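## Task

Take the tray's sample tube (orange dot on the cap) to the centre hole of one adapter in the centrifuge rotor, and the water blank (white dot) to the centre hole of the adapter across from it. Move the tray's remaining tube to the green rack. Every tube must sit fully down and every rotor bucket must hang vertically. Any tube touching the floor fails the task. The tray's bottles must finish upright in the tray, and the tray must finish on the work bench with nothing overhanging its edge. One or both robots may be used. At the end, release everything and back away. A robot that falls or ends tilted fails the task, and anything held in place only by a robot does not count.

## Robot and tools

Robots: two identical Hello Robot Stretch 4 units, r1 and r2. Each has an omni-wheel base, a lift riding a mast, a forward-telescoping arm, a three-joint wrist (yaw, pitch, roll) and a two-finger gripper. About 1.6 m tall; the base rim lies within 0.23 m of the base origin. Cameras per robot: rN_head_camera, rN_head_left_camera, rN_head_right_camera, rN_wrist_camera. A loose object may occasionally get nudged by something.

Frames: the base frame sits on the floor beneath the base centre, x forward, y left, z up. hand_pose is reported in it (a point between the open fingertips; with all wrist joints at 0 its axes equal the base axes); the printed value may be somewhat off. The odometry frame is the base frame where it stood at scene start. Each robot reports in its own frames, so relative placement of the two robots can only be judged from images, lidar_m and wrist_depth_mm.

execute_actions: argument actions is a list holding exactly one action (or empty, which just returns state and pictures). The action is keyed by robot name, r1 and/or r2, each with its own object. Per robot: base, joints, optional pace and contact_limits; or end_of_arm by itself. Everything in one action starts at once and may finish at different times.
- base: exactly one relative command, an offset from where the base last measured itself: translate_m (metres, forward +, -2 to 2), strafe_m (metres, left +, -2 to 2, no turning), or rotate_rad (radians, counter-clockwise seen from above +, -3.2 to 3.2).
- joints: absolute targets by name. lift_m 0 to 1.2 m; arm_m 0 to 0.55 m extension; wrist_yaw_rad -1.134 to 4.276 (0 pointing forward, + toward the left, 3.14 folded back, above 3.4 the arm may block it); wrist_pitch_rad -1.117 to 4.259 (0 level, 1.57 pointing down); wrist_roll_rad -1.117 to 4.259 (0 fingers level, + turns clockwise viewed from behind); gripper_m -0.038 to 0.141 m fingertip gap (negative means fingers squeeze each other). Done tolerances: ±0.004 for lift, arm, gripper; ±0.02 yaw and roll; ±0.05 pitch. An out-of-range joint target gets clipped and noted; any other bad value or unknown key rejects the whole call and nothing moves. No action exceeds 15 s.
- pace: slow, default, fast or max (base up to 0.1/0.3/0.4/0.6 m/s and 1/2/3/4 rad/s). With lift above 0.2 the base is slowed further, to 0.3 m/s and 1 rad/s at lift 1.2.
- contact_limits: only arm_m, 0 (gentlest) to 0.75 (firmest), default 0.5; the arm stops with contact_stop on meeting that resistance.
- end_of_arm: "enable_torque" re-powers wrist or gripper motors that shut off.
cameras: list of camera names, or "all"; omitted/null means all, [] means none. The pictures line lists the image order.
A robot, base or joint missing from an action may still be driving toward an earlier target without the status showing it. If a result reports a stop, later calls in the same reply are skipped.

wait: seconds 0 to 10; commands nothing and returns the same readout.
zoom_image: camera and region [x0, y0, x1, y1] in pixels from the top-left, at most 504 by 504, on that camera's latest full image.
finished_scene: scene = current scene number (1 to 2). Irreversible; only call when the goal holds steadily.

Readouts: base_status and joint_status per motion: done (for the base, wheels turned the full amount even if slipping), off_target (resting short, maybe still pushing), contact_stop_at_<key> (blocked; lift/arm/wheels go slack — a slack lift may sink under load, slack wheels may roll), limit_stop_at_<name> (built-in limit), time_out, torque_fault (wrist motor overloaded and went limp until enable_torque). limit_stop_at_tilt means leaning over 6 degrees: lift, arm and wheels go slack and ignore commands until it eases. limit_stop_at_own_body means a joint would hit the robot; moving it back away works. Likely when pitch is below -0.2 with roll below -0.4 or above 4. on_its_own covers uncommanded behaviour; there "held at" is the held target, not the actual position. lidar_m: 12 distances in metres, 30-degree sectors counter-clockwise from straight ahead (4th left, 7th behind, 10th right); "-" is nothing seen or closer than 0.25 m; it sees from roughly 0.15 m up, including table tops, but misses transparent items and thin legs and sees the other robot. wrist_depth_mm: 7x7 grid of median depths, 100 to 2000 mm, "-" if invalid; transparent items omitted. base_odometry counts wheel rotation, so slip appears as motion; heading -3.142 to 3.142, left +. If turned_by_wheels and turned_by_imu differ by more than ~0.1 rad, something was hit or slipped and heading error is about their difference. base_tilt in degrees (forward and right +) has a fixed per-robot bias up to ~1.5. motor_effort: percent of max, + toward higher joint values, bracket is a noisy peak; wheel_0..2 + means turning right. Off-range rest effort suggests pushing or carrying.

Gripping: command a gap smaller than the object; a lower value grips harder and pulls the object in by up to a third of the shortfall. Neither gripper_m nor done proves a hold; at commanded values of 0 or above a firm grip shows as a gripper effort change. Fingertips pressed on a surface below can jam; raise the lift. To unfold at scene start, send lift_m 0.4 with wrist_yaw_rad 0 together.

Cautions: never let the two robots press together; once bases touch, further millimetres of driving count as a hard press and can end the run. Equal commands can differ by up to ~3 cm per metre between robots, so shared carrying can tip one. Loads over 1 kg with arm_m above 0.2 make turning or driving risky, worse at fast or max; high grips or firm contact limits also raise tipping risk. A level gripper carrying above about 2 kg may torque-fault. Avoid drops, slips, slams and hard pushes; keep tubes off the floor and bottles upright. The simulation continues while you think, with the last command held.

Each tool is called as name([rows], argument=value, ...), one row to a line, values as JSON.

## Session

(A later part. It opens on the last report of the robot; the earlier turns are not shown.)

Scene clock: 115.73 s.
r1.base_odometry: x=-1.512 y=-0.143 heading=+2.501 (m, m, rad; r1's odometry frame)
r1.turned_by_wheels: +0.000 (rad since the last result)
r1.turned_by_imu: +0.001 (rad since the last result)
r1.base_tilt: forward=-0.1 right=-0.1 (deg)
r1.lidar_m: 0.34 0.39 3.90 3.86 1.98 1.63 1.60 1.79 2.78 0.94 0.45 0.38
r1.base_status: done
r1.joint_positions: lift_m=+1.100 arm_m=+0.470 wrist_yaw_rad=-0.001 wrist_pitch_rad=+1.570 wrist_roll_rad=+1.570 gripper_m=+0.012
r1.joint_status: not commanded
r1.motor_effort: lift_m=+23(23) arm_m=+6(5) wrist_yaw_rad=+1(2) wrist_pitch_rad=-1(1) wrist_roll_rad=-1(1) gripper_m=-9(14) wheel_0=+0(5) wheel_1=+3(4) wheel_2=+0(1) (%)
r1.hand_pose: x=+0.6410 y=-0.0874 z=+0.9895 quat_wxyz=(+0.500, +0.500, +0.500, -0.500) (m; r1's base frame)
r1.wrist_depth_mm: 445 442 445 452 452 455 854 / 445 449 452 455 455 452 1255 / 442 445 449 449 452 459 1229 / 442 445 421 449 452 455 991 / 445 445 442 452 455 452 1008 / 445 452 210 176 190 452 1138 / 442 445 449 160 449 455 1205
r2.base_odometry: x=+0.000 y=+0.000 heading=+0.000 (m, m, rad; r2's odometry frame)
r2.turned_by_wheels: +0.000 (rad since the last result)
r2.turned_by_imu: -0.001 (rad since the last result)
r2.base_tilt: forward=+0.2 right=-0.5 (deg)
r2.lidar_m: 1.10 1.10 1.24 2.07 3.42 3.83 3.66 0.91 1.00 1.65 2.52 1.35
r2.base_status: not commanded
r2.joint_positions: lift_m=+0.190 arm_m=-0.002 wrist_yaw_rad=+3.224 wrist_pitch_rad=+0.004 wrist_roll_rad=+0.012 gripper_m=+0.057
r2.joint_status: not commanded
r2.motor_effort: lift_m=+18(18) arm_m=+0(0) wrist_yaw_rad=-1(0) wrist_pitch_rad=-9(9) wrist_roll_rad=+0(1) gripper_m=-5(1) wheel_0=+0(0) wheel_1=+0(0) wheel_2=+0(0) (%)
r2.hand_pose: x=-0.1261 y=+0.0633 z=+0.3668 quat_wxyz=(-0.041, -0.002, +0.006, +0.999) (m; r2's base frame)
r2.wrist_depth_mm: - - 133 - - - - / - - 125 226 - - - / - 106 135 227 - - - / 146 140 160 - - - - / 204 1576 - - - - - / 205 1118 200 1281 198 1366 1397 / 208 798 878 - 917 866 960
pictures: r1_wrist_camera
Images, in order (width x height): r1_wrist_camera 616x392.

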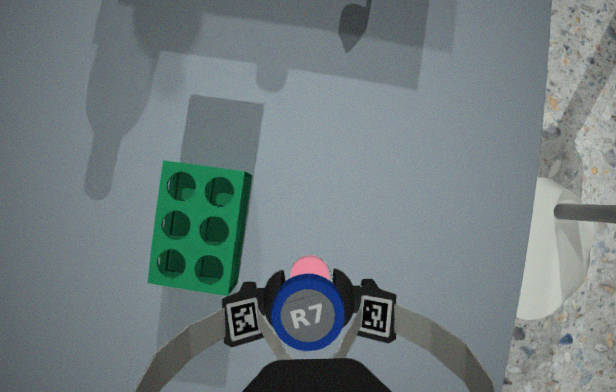

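zoom_image(camera="r1_wrist_camera", region=[120, 140, 370, 340])

Region (120, 140, 370, 340) of r1_wrist_camera's 616x392 image, scaled by 2.016; it fills the top 403 rows of this view, and the rest is white.

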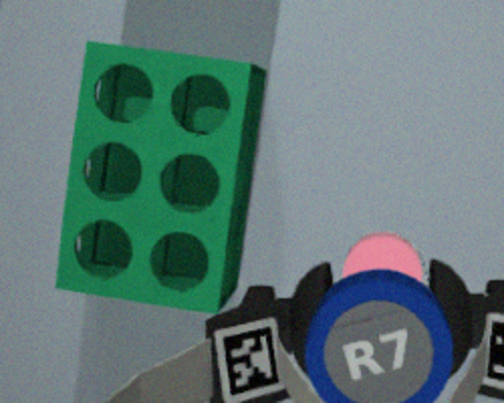

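execute_actions([
  {"r1":{"base":{"strafe_m":0.0145},"joints":{"arm_m":0.515},"pace":"slow"}},
], cameras=[])

execute_actions([
  {"r1":{"base":{"translate_m":0.05},"pace":"slow"}},
], cameras=["r1_wrist_camera"])

Scene clock: 125.57 s.
r1.base_odometry: x=-1.521 y=-0.154 heading=+2.501 (m, m, rad; r1's odometry frame)
r1.turned_by_wheels: +0.000 (rad since the last result)
r1.turned_by_imu: +0.002 (rad since the last result)
r1.base_tilt: forward=-0.2 right=-0.1 (deg)
r1.lidar_m: 0.34 0.41 3.88 3.86 1.98 1.61 1.60 1.80 2.77 0.96 0.47 0.35
r1.base_status: done
r1.joint_positions: lift_m=+1.100 arm_m=+0.514 wrist_yaw_rad=+0.000 wrist_pitch_rad=+1.570 wrist_roll_rad=+1.570 gripper_m=+0.012
r1.joint_status: all done
r1.motor_effort: lift_m=+23(23) arm_m=+7(9) wrist_yaw_rad=+2(1) wrist_pitch_rad=-1(0) wrist_roll_rad=-1(1) gripper_m=-9(12) wheel_0=+0(5) wheel_1=+2(5) wheel_2=+0(2) (%)
r1.hand_pose: x=+0.6848 y=-0.0874 z=+0.9895 quat_wxyz=(+0.500, +0.500, +0.500, -0.500) (m; r1's base frame)
r1.wrist_depth_mm: 445 445 449 452 455 462 459 / 442 445 452 452 449 455 455 / 445 445 445 452 455 459 455 / 449 445 445 452 455 452 452 / 442 445 392 452 455 455 723 / 449 445 210 176 191 452 1025 / 445 449 445 160 452 455 1229
r2.base_odometry: x=+0.000 y=+0.000 heading=+0.000 (m, m, rad; r2's odometry frame)
r2.turned_by_wheels: +0.000 (rad since the last result)
r2.turned_by_imu: +0.000 (rad since the last result)
r2.base_tilt: forward=+0.1 right=-0.7 (deg)
r2.lidar_m: 1.11 1.10 1.24 2.05 3.41 3.83 3.66 0.92 1.00 1.64 2.55 1.35
r2.base_status: not commanded
r2.joint_positions: lift_m=+0.190 arm_m=-0.002 wrist_yaw_rad=+3.224 wrist_pitch_rad=+0.004 wrist_roll_rad=+0.012 gripper_m=+0.057
r2.joint_status: not commanded
r2.motor_effort: lift_m=+18(18) arm_m=+0(0) wrist_yaw_rad=-2(0) wrist_pitch_rad=-8(9) wrist_roll_rad=+2(1) gripper_m=-5(4) wheel_0=+0(0) wheel_1=+0(0) wheel_2=+0(0) (%)
r2.hand_pose: x=-0.1261 y=+0.0633 z=+0.3668 quat_wxyz=(-0.041, -0.002, +0.006, +0.999) (m; r2's base frame)
r2.wrist_depth_mm: - - 133 - - - - / - - 125 226 - - - / - 106 135 227 - - - / 146 141 161 - - - - / 204 1661 - - - - - / 205 1118 200 1255 198 1366 1397 / 208 809 866 - 917 866 976
pictures: none
No camera images: the call's "cameras" was empty. Leave "cameras" out to get every camera's image.

Scene clock: 127.27 s.
r1.base_odometry: x=-1.561 y=-0.124 heading=+2.501 (m, m, rad; r1's odometry frame)
r1.turned_by_wheels: +0.000 (rad since the last result)
r1.turned_by_imu: +0.001 (rad since the last result)
r1.base_tilt: forward=-0.2 right=-0.1 (deg)
r1.lidar_m: 0.31 0.35 3.87 3.84 2.02 1.68 1.65 1.86 2.87 0.80 0.40 0.32
r1.base_status: done
r1.joint_positions: lift_m=+1.100 arm_m=+0.514 wrist_yaw_rad=+0.000 wrist_pitch_rad=+1.570 wrist_roll_rad=+1.570 gripper_m=+0.012
r1.joint_status: not commanded
r1.motor_effort: lift_m=+23(23) arm_m=+7(7) wrist_yaw_rad=-1(1) wrist_pitch_rad=-1(0) wrist_roll_rad=+0(1) gripper_m=-10(11) wheel_0=+1(3) wheel_1=+2(4) wheel_2=-2(6) (%)
r1.hand_pose: x=+0.6848 y=-0.0874 z=+0.9895 quat_wxyz=(+0.500, +0.500, +0.500, -0.500) (m; r1's base frame)
r1.wrist_depth_mm: 449 445 445 452 455 455 459 / 442 449 445 455 455 455 459 / 445 452 449 452 455 455 449 / 442 449 445 445 455 452 459 / 442 445 445 394 449 452 455 / 439 442 210 176 190 459 452 / 445 449 445 160 449 455 455
r2.base_odometry: x=+0.000 y=+0.000 heading=+0.000 (m, m, rad; r2's odometry frame)
r2.turned_by_wheels: +0.000 (rad since the last result)
r2.turned_by_imu: +0.000 (rad since the last result)
r2.base_tilt: forward=+0.3 right=-0.6 (deg)
r2.lidar_m: 1.12 1.12 1.25 2.06 3.43 3.84 3.66 0.90 1.00 1.62 2.54 1.34
r2.base_status: not commanded
r2.joint_positions: lift_m=+0.190 arm_m=-0.002 wrist_yaw_rad=+3.224 wrist_pitch_rad=+0.004 wrist_roll_rad=+0.012 gripper_m=+0.057
r2.joint_status: not commanded
r2.motor_effort: lift_m=+18(18) arm_m=+0(0) wrist_yaw_rad=+1(0) wrist_pitch_rad=-8(8) wrist_roll_rad=-2(1) gripper_m=-6(3) wheel_0=+0(0) wheel_1=+0(0) wheel_2=+0(0) (%)
r2.hand_pose: x=-0.1261 y=+0.0633 z=+0.3668 quat_wxyz=(-0.041, -0.002, +0.006, +0.999) (m; r2's base frame)
r2.wrist_depth_mm: - - 133 - - - - / - - 125 226 - - - / - 106 135 227 - - - / 146 140 161 - - - - / 204 1618 - - - - - / 206 1098 200 1281 198 1336 1397 / 208 809 866 - 917 866 946
pictures: r1_wrist_camera
Images, in order (width x height): r1_wrist_camera 616x392.

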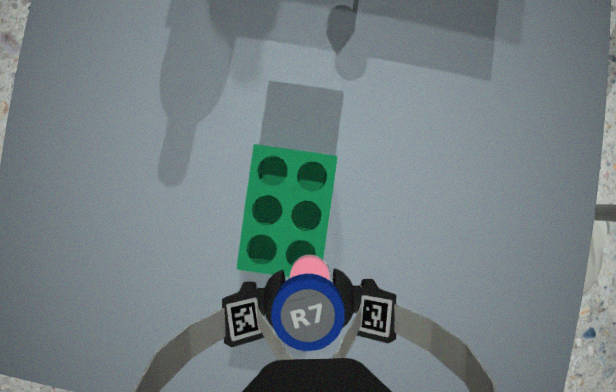

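execute_actions([
  {"r1":{"joints":{"lift_m":1.04},"pace":"slow"}},
], cameras=["r1_wrist_camera"])

Scene clock: 132.67 s.
r1.base_odometry: x=-1.561 y=-0.124 heading=+2.501 (m, m, rad; r1's odometry frame)
r1.turned_by_wheels: +0.000 (rad since the last result)
r1.turned_by_imu: +0.001 (rad since the last result)
r1.base_tilt: forward=-0.3 right=-0.1 (deg)
r1.lidar_m: 0.30 0.35 3.87 3.84 2.03 1.66 1.64 1.85 2.88 0.80 0.41 0.31
r1.base_status: not commanded
r1.joint_positions: lift_m=+1.040 arm_m=+0.514 wrist_yaw_rad=+0.000 wrist_pitch_rad=+1.570 wrist_roll_rad=+1.570 gripper_m=+0.012
r1.joint_status: all done
r1.motor_effort: lift_m=+18(22) arm_m=+7(7) wrist_yaw_rad=+2(1) wrist_pitch_rad=-1(1) wrist_roll_rad=-1(1) gripper_m=-9(12) wheel_0=+1(1) wheel_1=+2(2) wheel_2=-2(2) (%)
r1.hand_pose: x=+0.6848 y=-0.0874 z=+0.9299 quat_wxyz=(+0.500, +0.500, +0.500, -0.500) (m; r1's base frame)
r1.wrist_depth_mm: 387 389 392 389 389 397 397 / 387 387 387 389 392 394 394 / 387 389 389 392 394 394 399 / 384 392 389 387 397 392 397 / 387 387 387 330 394 397 399 / 387 384 210 176 191 394 397 / 382 384 389 160 394 394 397
r2.base_odometry: x=+0.000 y=+0.000 heading=+0.000 (m, m, rad; r2's odometry frame)
r2.turned_by_wheels: +0.000 (rad since the last result)
r2.turned_by_imu: +0.000 (rad since the last result)
r2.base_tilt: forward=+0.2 right=-0.5 (deg)
r2.lidar_m: 1.11 1.11 1.26 2.05 3.43 3.85 3.64 0.93 0.98 1.62 2.51 1.36
r2.base_status: not commanded
r2.joint_positions: lift_m=+0.190 arm_m=-0.002 wrist_yaw_rad=+3.224 wrist_pitch_rad=+0.004 wrist_roll_rad=+0.012 gripper_m=+0.057
r2.joint_status: not commanded
r2.motor_effort: lift_m=+17(18) arm_m=+0(0) wrist_yaw_rad=+1(0) wrist_pitch_rad=-8(8) wrist_roll_rad=+0(0) gripper_m=-1(3) wheel_0=+0(0) wheel_1=+0(0) wheel_2=+0(0) (%)
r2.hand_pose: x=-0.1261 y=+0.0633 z=+0.3668 quat_wxyz=(-0.041, -0.002, +0.006, +0.999) (m; r2's base frame)
r2.wrist_depth_mm: - - 133 - - - - / - - 125 225 - - - / - 106 135 228 - - - / 147 140 160 - - - - / 204 1576 - - - - - / 205 1118 200 1229 199 1366 1430 / 208 809 878 - 931 878 946
pictures: r1_wrist_camera
Images, in order (width x height): r1_wrist_camera 616x392.

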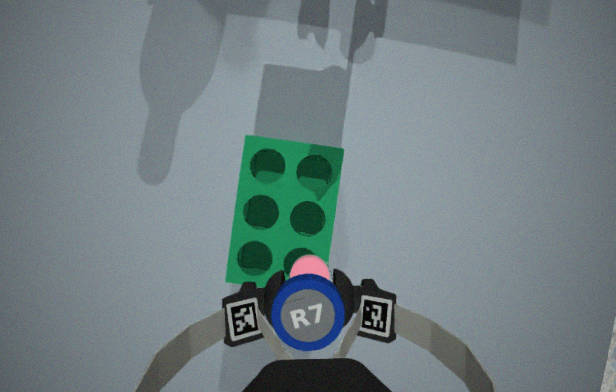

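zoom_image(camera="r1_wrist_camera", region=[210, 130, 400, 330])

Region (210, 130, 400, 330) of r1_wrist_camera's 616x392 image, scaled by 2.520; it fills the left 479 columns of this view, and the rest is white.

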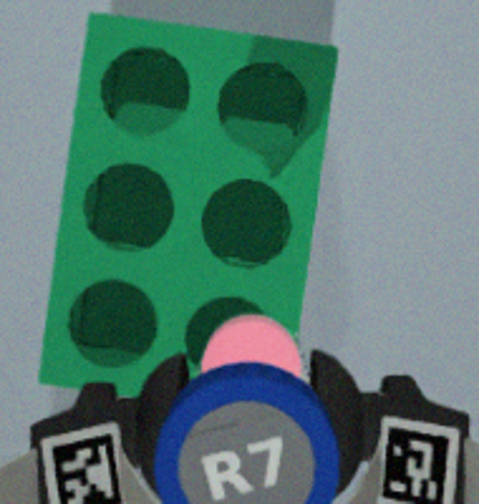

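execute_actions([
  {"r1":{"joints":{"arm_m":0.521},"pace":"slow"}},
], cameras=[])

execute_actions([
  {"r1":{"joints":{"lift_m":0.99},"pace":"slow"}},
], cameras=["r1_wrist_camera"])

Scene clock: 147.77 s.
r1.base_odometry: x=-1.561 y=-0.124 heading=+2.501 (m, m, rad; r1's odometry frame)
r1.turned_by_wheels: +0.000 (rad since the last result)
r1.turned_by_imu: +0.001 (rad since the last result)
r1.base_tilt: forward=-0.1 right=-0.1 (deg)
r1.lidar_m: 0.31 0.36 3.87 3.83 2.04 1.67 1.65 1.84 2.87 0.79 0.40 0.32
r1.base_status: not commanded
r1.joint_positions: lift_m=+1.040 arm_m=+0.520 wrist_yaw_rad=+0.000 wrist_pitch_rad=+1.570 wrist_roll_rad=+1.570 gripper_m=+0.012
r1.joint_status: all done
r1.motor_effort: lift_m=+18(18) arm_m=+7(6) wrist_yaw_rad=+1(1) wrist_pitch_rad=-1(1) wrist_roll_rad=-2(1) gripper_m=-10(9) wheel_0=+1(1) wheel_1=+2(2) wheel_2=-2(2) (%)
r1.hand_pose: x=+0.6908 y=-0.0874 z=+0.9299 quat_wxyz=(+0.500, +0.500, +0.500, -0.500) (m; r1's base frame)
r1.wrist_depth_mm: 387 387 389 392 392 392 397 / 389 389 389 392 394 394 399 / 382 384 392 394 392 397 397 / 387 387 392 389 394 394 397 / 387 387 389 330 389 394 397 / 384 389 211 176 190 394 397 / 387 387 389 160 389 394 397
r2.base_odometry: x=+0.000 y=+0.000 heading=+0.000 (m, m, rad; r2's odometry frame)
r2.turned_by_wheels: +0.000 (rad since the last result)
r2.turned_by_imu: +0.000 (rad since the last result)
r2.base_tilt: forward=+0.1 right=-0.6 (deg)
r2.lidar_m: 1.10 1.10 1.25 2.04 3.42 3.83 3.64 0.91 0.98 1.61 2.51 1.33
r2.base_status: not commanded
r2.joint_positions: lift_m=+0.190 arm_m=-0.002 wrist_yaw_rad=+3.224 wrist_pitch_rad=+0.004 wrist_roll_rad=+0.012 gripper_m=+0.057
r2.joint_status: not commanded
r2.motor_effort: lift_m=+18(18) arm_m=-1(0) wrist_yaw_rad=-2(1) wrist_pitch_rad=-8(9) wrist_roll_rad=+1(1) gripper_m=-2(1) wheel_0=+0(0) wheel_1=+0(0) wheel_2=+0(0) (%)
r2.hand_pose: x=-0.1261 y=+0.0633 z=+0.3668 quat_wxyz=(-0.041, -0.002, +0.006, +0.999) (m; r2's base frame)
r2.wrist_depth_mm: - - 133 - - - - / - - 125 227 - - - / - 106 135 228 - - - / 146 140 161 - - - - / 203 1618 - - - - - / 205 1118 200 1281 198 1366 1397 / 208 809 866 - 917 866 946
pictures: none
No camera images: the call's "cameras" was empty. Leave "cameras" out to get every camera's image.

Scene clock: 149.07 s.
r1.base_odometry: x=-1.561 y=-0.124 heading=+2.501 (m, m, rad; r1's odometry frame)
r1.turned_by_wheels: +0.000 (rad since the last result)
r1.turned_by_imu: +0.000 (rad since the last result)
r1.base_tilt: forward=-0.3 right=-0.1 (deg)
r1.lidar_m: 0.31 0.35 3.87 3.85 2.03 1.66 1.65 1.83 2.87 0.83 0.40 0.33
r1.base_status: not commanded
r1.joint_positions: lift_m=+0.990 arm_m=+0.520 wrist_yaw_rad=+0.000 wrist_pitch_rad=+1.570 wrist_roll_rad=+1.570 gripper_m=+0.012
r1.joint_status: all done
r1.motor_effort: lift_m=+18(17) arm_m=+7(7) wrist_yaw_rad=+1(1) wrist_pitch_rad=+0(1) wrist_roll_rad=+0(0) gripper_m=-11(11) wheel_0=+1(1) wheel_1=+2(2) wheel_2=-2(2) (%)
r1.hand_pose: x=+0.6908 y=-0.0874 z=+0.8799 quat_wxyz=(+0.500, +0.500, +0.500, -0.500) (m; r1's base frame)
r1.wrist_depth_mm: 338 340 342 340 345 345 347 / 338 342 338 342 343 345 347 / 336 338 342 338 345 343 347 / 336 340 340 282 343 343 347 / 336 340 338 282 342 345 345 / 340 336 211 176 190 343 345 / 336 336 342 160 343 345 345
r2.base_odometry: x=+0.000 y=+0.000 heading=+0.000 (m, m, rad; r2's odometry frame)
r2.turned_by_wheels: +0.000 (rad since the last result)
r2.turned_by_imu: +0.000 (rad since the last result)
r2.base_tilt: forward=+0.2 right=-0.6 (deg)
r2.lidar_m: 1.11 1.07 1.26 2.06 3.41 3.84 3.66 0.92 1.02 1.62 2.51 1.37
r2.base_status: not commanded
r2.joint_positions: lift_m=+0.190 arm_m=-0.002 wrist_yaw_rad=+3.224 wrist_pitch_rad=+0.004 wrist_roll_rad=+0.012 gripper_m=+0.057
r2.joint_status: not commanded
r2.motor_effort: lift_m=+18(18) arm_m=+0(0) wrist_yaw_rad=-1(1) wrist_pitch_rad=-8(8) wrist_roll_rad=+0(1) gripper_m=-1(2) wheel_0=+0(0) wheel_1=+0(0) wheel_2=+0(0) (%)
r2.hand_pose: x=-0.1261 y=+0.0633 z=+0.3668 quat_wxyz=(-0.041, -0.002, +0.006, +0.999) (m; r2's base frame)
r2.wrist_depth_mm: - - 133 - - - - / - - 125 226 - - - / - 106 135 226 - - - / 146 140 160 - - - - / 203 1661 - - - - - / 205 1118 200 1255 199 1336 1397 / 208 809 878 - 917 866 960
pictures: r1_wrist_camera
Images, in order (width x height): r1_wrist_camera 616x392.

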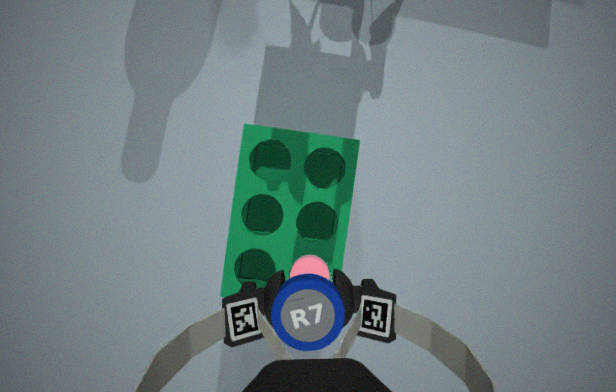

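execute_actions([
  {"r1":{"joints":{"lift_m":0.955},"pace":"slow"}},
], cameras=[])

execute_actions([
  {"r1":{"joints":{"gripper_m":0.075}}},
], cameras=[])

execute_actions([
  {"r1":{"joints":{"lift_m":1.1}}},
], cameras=["r1_wrist_camera"])

Scene clock: 154.20 s.
r1.base_odometry: x=-1.561 y=-0.124 heading=+2.501 (m, m, rad; r1's odometry frame)
r1.turned_by_wheels: +0.000 (rad since the last result)
r1.turned_by_imu: +0.001 (rad since the last result)
r1.base_tilt: forward=-0.3 right=+0.0 (deg)
r1.lidar_m: 0.31 0.34 3.88 3.82 2.02 1.67 1.63 1.84 2.87 0.79 0.39 0.34
r1.base_status: not commanded
r1.joint_positions: lift_m=+0.955 arm_m=+0.520 wrist_yaw_rad=+0.000 wrist_pitch_rad=+1.570 wrist_roll_rad=+1.570 gripper_m=+0.012
r1.joint_status: all done
r1.motor_effort: lift_m=+17(17) arm_m=+7(7) wrist_yaw_rad=+2(0) wrist_pitch_rad=-1(1) wrist_roll_rad=-1(2) gripper_m=-13(11) wheel_0=+1(1) wheel_1=+2(2) wheel_2=-2(2) (%)
r1.hand_pose: x=+0.6908 y=-0.0874 z=+0.8449 quat_wxyz=(+0.500, +0.500, +0.500, -0.500) (m; r1's base frame)
r1.wrist_depth_mm: 303 304 306 306 307 310 312 / 304 306 306 307 309 309 310 / 303 304 303 301 307 309 310 / 303 306 304 246 307 310 312 / 301 306 301 247 307 310 309 / 301 304 211 177 190 309 310 / 301 303 304 161 306 309 307
r2.base_odometry: x=+0.000 y=+0.000 heading=+0.000 (m, m, rad; r2's odometry frame)
r2.turned_by_wheels: +0.000 (rad since the last result)
r2.turned_by_imu: +0.000 (rad since the last result)
r2.base_tilt: forward=+0.2 right=-0.6 (deg)
r2.lidar_m: 1.10 1.09 1.25 2.06 3.41 3.81 3.64 0.90 0.99 1.65 2.50 1.34
r2.base_status: not commanded
r2.joint_positions: lift_m=+0.190 arm_m=-0.002 wrist_yaw_rad=+3.224 wrist_pitch_rad=+0.004 wrist_roll_rad=+0.012 gripper_m=+0.057
r2.joint_status: not commanded
r2.motor_effort: lift_m=+18(18) arm_m=+0(0) wrist_yaw_rad=+0(1) wrist_pitch_rad=-8(8) wrist_roll_rad=-1(1) gripper_m=-2(3) wheel_0=+0(0) wheel_1=+0(0) wheel_2=+0(0) (%)
r2.hand_pose: x=-0.1261 y=+0.0633 z=+0.3668 quat_wxyz=(-0.041, -0.002, +0.006, +0.999) (m; r2's base frame)
r2.wrist_depth_mm: - - 133 - - - - / - - 125 227 - - - / - 106 135 227 - - - / 146 140 161 - - - - / 203 1661 - - - - - / 206 1118 200 1281 198 1397 1397 / 208 809 866 - 917 866 960
pictures: none
No camera images: the call's "cameras" was empty. Leave "cameras" out to get every camera's image.

Scene clock: 155.63 s.
r1.base_odometry: x=-1.561 y=-0.124 heading=+2.501 (m, m, rad; r1's odometry frame)
r1.turned_by_wheels: +0.000 (rad since the last result)
r1.turned_by_imu: +0.000 (rad since the last result)
r1.base_tilt: forward=-0.1 right=-0.2 (deg)
r1.lidar_m: 0.31 0.35 3.88 3.83 2.02 1.67 1.63 1.84 2.84 0.79 0.39 0.33
r1.base_status: not commanded
r1.joint_positions: lift_m=+0.955 arm_m=+0.520 wrist_yaw_rad=+0.000 wrist_pitch_rad=+1.570 wrist_roll_rad=+1.570 gripper_m=+0.075
r1.joint_status: all done
r1.motor_effort: lift_m=+17(18) arm_m=+7(7) wrist_yaw_rad=+1(0) wrist_pitch_rad=+0(1) wrist_roll_rad=-2(1) gripper_m=-1(7) wheel_0=+1(1) wheel_1=+2(2) wheel_2=-2(2) (%)
r1.hand_pose: x=+0.6908 y=-0.0874 z=+0.8449 quat_wxyz=(+0.500, +0.500, +0.500, -0.500) (m; r1's base frame)
r1.wrist_depth_mm: 303 304 306 307 307 310 310 / 303 307 307 307 310 310 312 / 303 304 306 300 309 310 312 / 303 306 306 248 306 309 310 / 304 303 300 247 307 307 310 / 301 301 200 186 201 307 309 / 301 303 303 145 307 307 310
r2.base_odometry: x=+0.000 y=+0.000 heading=+0.000 (m, m, rad; r2's odometry frame)
r2.turned_by_wheels: +0.000 (rad since the last result)
r2.turned_by_imu: +0.000 (rad since the last result)
r2.base_tilt: forward=+0.3 right=-0.7 (deg)
r2.lidar_m: 1.13 1.12 1.24 2.04 3.42 3.84 3.64 0.93 0.99 1.63 2.51 1.34
r2.base_status: not commanded
r2.joint_positions: lift_m=+0.190 arm_m=-0.002 wrist_yaw_rad=+3.224 wrist_pitch_rad=+0.004 wrist_roll_rad=+0.012 gripper_m=+0.057
r2.joint_status: not commanded
r2.motor_effort: lift_m=+18(18) arm_m=+0(0) wrist_yaw_rad=-1(1) wrist_pitch_rad=-8(7) wrist_roll_rad=-2(0) gripper_m=-3(5) wheel_0=+0(0) wheel_1=+0(0) wheel_2=+0(0) (%)
r2.hand_pose: x=-0.1261 y=+0.0633 z=+0.3668 quat_wxyz=(-0.041, -0.002, +0.006, +0.999) (m; r2's base frame)
r2.wrist_depth_mm: - - 133 - - - - / - - 125 226 - - - / - 106 135 227 - - - / 146 141 160 - - - - / 204 1576 - - - - - / 206 1098 200 1255 199 1336 1397 / 208 809 878 - 917 854 946
pictures: none
No camera images: the call's "cameras" was empty. Leave "cameras" out to get every camera's image.

Scene clock: 157.30 s.
r1.base_odometry: x=-1.561 y=-0.124 heading=+2.501 (m, m, rad; r1's odometry frame)
r1.turned_by_wheels: +0.000 (rad since the last result)
r1.turned_by_imu: +0.000 (rad since the last result)
r1.base_tilt: forward=-0.2 right=-0.1 (deg)
r1.lidar_m: 0.31 0.33 3.88 3.85 2.07 1.66 1.65 1.86 2.87 0.79 0.39 0.32
r1.base_status: not commanded
r1.joint_positions: lift_m=+1.100 arm_m=+0.520 wrist_yaw_rad=+0.000 wrist_pitch_rad=+1.570 wrist_roll_rad=+1.570 gripper_m=+0.075
r1.joint_status: all done
r1.motor_effort: lift_m=+23(24) arm_m=+7(7) wrist_yaw_rad=+0(1) wrist_pitch_rad=+0(0) wrist_roll_rad=-1(1) gripper_m=-4(3) wheel_0=+1(1) wheel_1=+2(2) wheel_2=-2(2) (%)
r1.hand_pose: x=+0.6908 y=-0.0874 z=+0.9895 quat_wxyz=(+0.500, +0.500, +0.500, -0.500) (m; r1's base frame)
r1.wrist_depth_mm: 449 445 449 452 452 459 459 / 445 449 445 455 452 455 455 / 445 449 452 452 455 455 455 / 445 445 449 439 455 455 459 / 445 449 452 392 452 449 455 / 442 449 200 449 200 455 462 / 442 449 449 144 452 455 459
r2.base_odometry: x=+0.000 y=+0.000 heading=+0.000 (m, m, rad; r2's odometry frame)
r2.turned_by_wheels: +0.000 (rad since the last result)
r2.turned_by_imu: +0.000 (rad since the last result)
r2.base_tilt: forward=+0.3 right=-0.7 (deg)
r2.lidar_m: 1.12 1.10 1.26 2.05 3.42 3.85 3.63 0.93 0.99 1.64 2.51 1.33
r2.base_status: not commanded
r2.joint_positions: lift_m=+0.190 arm_m=-0.002 wrist_yaw_rad=+3.224 wrist_pitch_rad=+0.004 wrist_roll_rad=+0.012 gripper_m=+0.057
r2.joint_status: not commanded
r2.motor_effort: lift_m=+18(18) arm_m=+0(0) wrist_yaw_rad=+0(1) wrist_pitch_rad=-8(8) wrist_roll_rad=-2(1) gripper_m=-2(1) wheel_0=+0(0) wheel_1=+0(0) wheel_2=+0(0) (%)
r2.hand_pose: x=-0.1261 y=+0.0633 z=+0.3668 quat_wxyz=(-0.041, -0.002, +0.006, +0.999) (m; r2's base frame)
r2.wrist_depth_mm: - - 133 - - - - / - - 125 225 - - - / - 106 135 227 - - - / 146 141 160 - - - - / 204 1618 - - - - - / 205 1118 200 1255 198 1366 1430 / 208 809 866 - 917 866 960
pictures: r1_wrist_camera
Images, in order (width x height): r1_wrist_camera 616x392.

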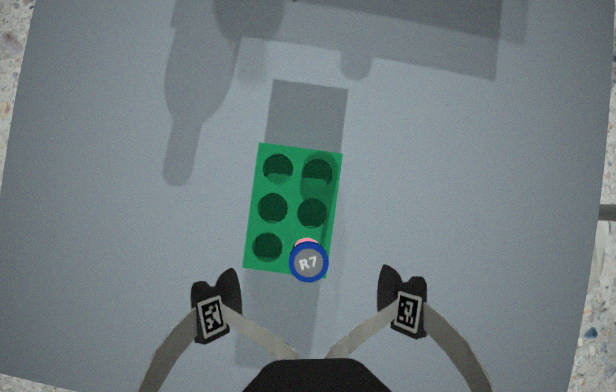

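execute_actions([
  {"r1":{"base":{"strafe_m":-0.445},"joints":{"arm_m":0.42}}},
], cameras=[])

execute_actions([
  {"r1":{"joints":{"lift_m":1.0}}},
], cameras=["r1_wrist_camera"])

Scene clock: 164.77 s.
r1.base_odometry: x=-1.295 y=+0.232 heading=+2.501 (m, m, rad; r1's odometry frame)
r1.turned_by_wheels: +0.000 (rad since the last result)
r1.turned_by_imu: +0.002 (rad since the last result)
r1.base_tilt: forward=-0.2 right=-0.1 (deg)
r1.lidar_m: 0.25 0.28 0.42 4.28 2.11 1.74 1.73 1.93 2.99 0.66 0.31 0.25
r1.base_status: done
r1.joint_positions: lift_m=+1.100 arm_m=+0.421 wrist_yaw_rad=+0.000 wrist_pitch_rad=+1.570 wrist_roll_rad=+1.570 gripper_m=+0.075
r1.joint_status: all done
r1.motor_effort: lift_m=+22(23) arm_m=-7(7) wrist_yaw_rad=-1(1) wrist_pitch_rad=+0(1) wrist_roll_rad=-1(1) gripper_m=-3(4) wheel_0=+0(8) wheel_1=+1(9) wheel_2=-1(1) (%)
r1.hand_pose: x=+0.5923 y=-0.0874 z=+0.9896 quat_wxyz=(+0.500, +0.500, +0.500, -0.500) (m; r1's base frame)
r1.wrist_depth_mm: 449 449 430 387 455 459 459 / 449 445 449 392 439 312 459 / 445 445 445 392 449 452 459 / 449 442 449 442 445 452 455 / 445 310 442 392 449 459 455 / 442 442 200 424 200 455 459 / 449 445 445 144 449 452 842
r2.base_odometry: x=+0.000 y=+0.000 heading=+0.000 (m, m, rad; r2's odometry frame)
r2.turned_by_wheels: +0.000 (rad since the last result)
r2.turned_by_imu: -0.001 (rad since the last result)
r2.base_tilt: forward=+0.2 right=-0.6 (deg)
r2.lidar_m: 1.12 1.10 1.26 2.04 3.42 3.84 3.61 0.93 1.00 1.61 2.49 1.32
r2.base_status: not commanded
r2.joint_positions: lift_m=+0.190 arm_m=-0.002 wrist_yaw_rad=+3.224 wrist_pitch_rad=+0.004 wrist_roll_rad=+0.012 gripper_m=+0.057
r2.joint_status: not commanded
r2.motor_effort: lift_m=+18(18) arm_m=+0(0) wrist_yaw_rad=+0(0) wrist_pitch_rad=-8(9) wrist_roll_rad=+0(0) gripper_m=-3(4) wheel_0=+0(0) wheel_1=+0(0) wheel_2=+0(0) (%)
r2.hand_pose: x=-0.1261 y=+0.0633 z=+0.3668 quat_wxyz=(-0.041, -0.002, +0.006, +0.999) (m; r2's base frame)
r2.wrist_depth_mm: - - 133 - - - - / - - 125 227 - - - / - 106 135 227 - - - / 146 140 161 - - - - / 203 1618 - - - - - / 206 1118 200 1255 198 1336 1366 / 208 798 878 - 904 866 946
pictures: none
No camera images: the call's "cameras" was empty. Leave "cameras" out to get every camera's image.

Scene clock: 166.20 s.
r1.base_odometry: x=-1.295 y=+0.232 heading=+2.501 (m, m, rad; r1's odometry frame)
r1.turned_by_wheels: +0.000 (rad since the last result)
r1.turned_by_imu: +0.000 (rad since the last result)
r1.base_tilt: forward=-0.1 right=-0.2 (deg)
r1.lidar_m: 0.25 0.30 0.44 4.28 2.12 1.72 1.71 1.90 2.99 0.67 0.32 0.25
r1.base_status: not commanded
r1.joint_positions: lift_m=+1.000 arm_m=+0.421 wrist_yaw_rad=+0.000 wrist_pitch_rad=+1.570 wrist_roll_rad=+1.570 gripper_m=+0.075
r1.joint_status: all done
r1.motor_effort: lift_m=+18(20) arm_m=-7(7) wrist_yaw_rad=+0(0) wrist_pitch_rad=-1(0) wrist_roll_rad=+0(0) gripper_m=-4(5) wheel_0=-1(1) wheel_1=+0(0) wheel_2=-1(1) (%)
r1.hand_pose: x=+0.5923 y=-0.0874 z=+0.8899 quat_wxyz=(+0.500, +0.500, +0.500, -0.500) (m; r1's base frame)
r1.wrist_depth_mm: 303 345 347 290 347 220 - / 312 347 349 291 351 256 279 / 307 345 349 319 349 351 357 / 304 345 345 343 349 351 359 / 214 298 347 290 353 345 353 / 206 312 199 289 201 334 355 / 349 349 290 145 332 294 355
r2.base_odometry: x=+0.000 y=+0.000 heading=+0.000 (m, m, rad; r2's odometry frame)
r2.turned_by_wheels: +0.000 (rad since the last result)
r2.turned_by_imu: +0.000 (rad since the last result)
r2.base_tilt: forward=+0.2 right=-0.6 (deg)
r2.lidar_m: 1.12 1.10 1.26 2.03 3.40 3.81 3.65 0.91 1.01 1.61 2.53 1.35
r2.base_status: not commanded
r2.joint_positions: lift_m=+0.190 arm_m=-0.002 wrist_yaw_rad=+3.224 wrist_pitch_rad=+0.004 wrist_roll_rad=+0.012 gripper_m=+0.057
r2.joint_status: not commanded
r2.motor_effort: lift_m=+18(18) arm_m=+0(0) wrist_yaw_rad=-1(1) wrist_pitch_rad=-9(9) wrist_roll_rad=+1(2) gripper_m=-4(4) wheel_0=+0(0) wheel_1=+0(0) wheel_2=+0(0) (%)
r2.hand_pose: x=-0.1261 y=+0.0633 z=+0.3668 quat_wxyz=(-0.041, -0.002, +0.006, +0.999) (m; r2's base frame)
r2.wrist_depth_mm: - - 133 - - - - / - - 125 226 - - - / - 106 135 228 - - - / 146 140 160 - - - - / 204 1618 - - - - - / 206 1118 200 1255 199 1366 1397 / 208 809 878 - 917 866 960
pictures: r1_wrist_camera
Images, in order (width x height): r1_wrist_camera 616x392.

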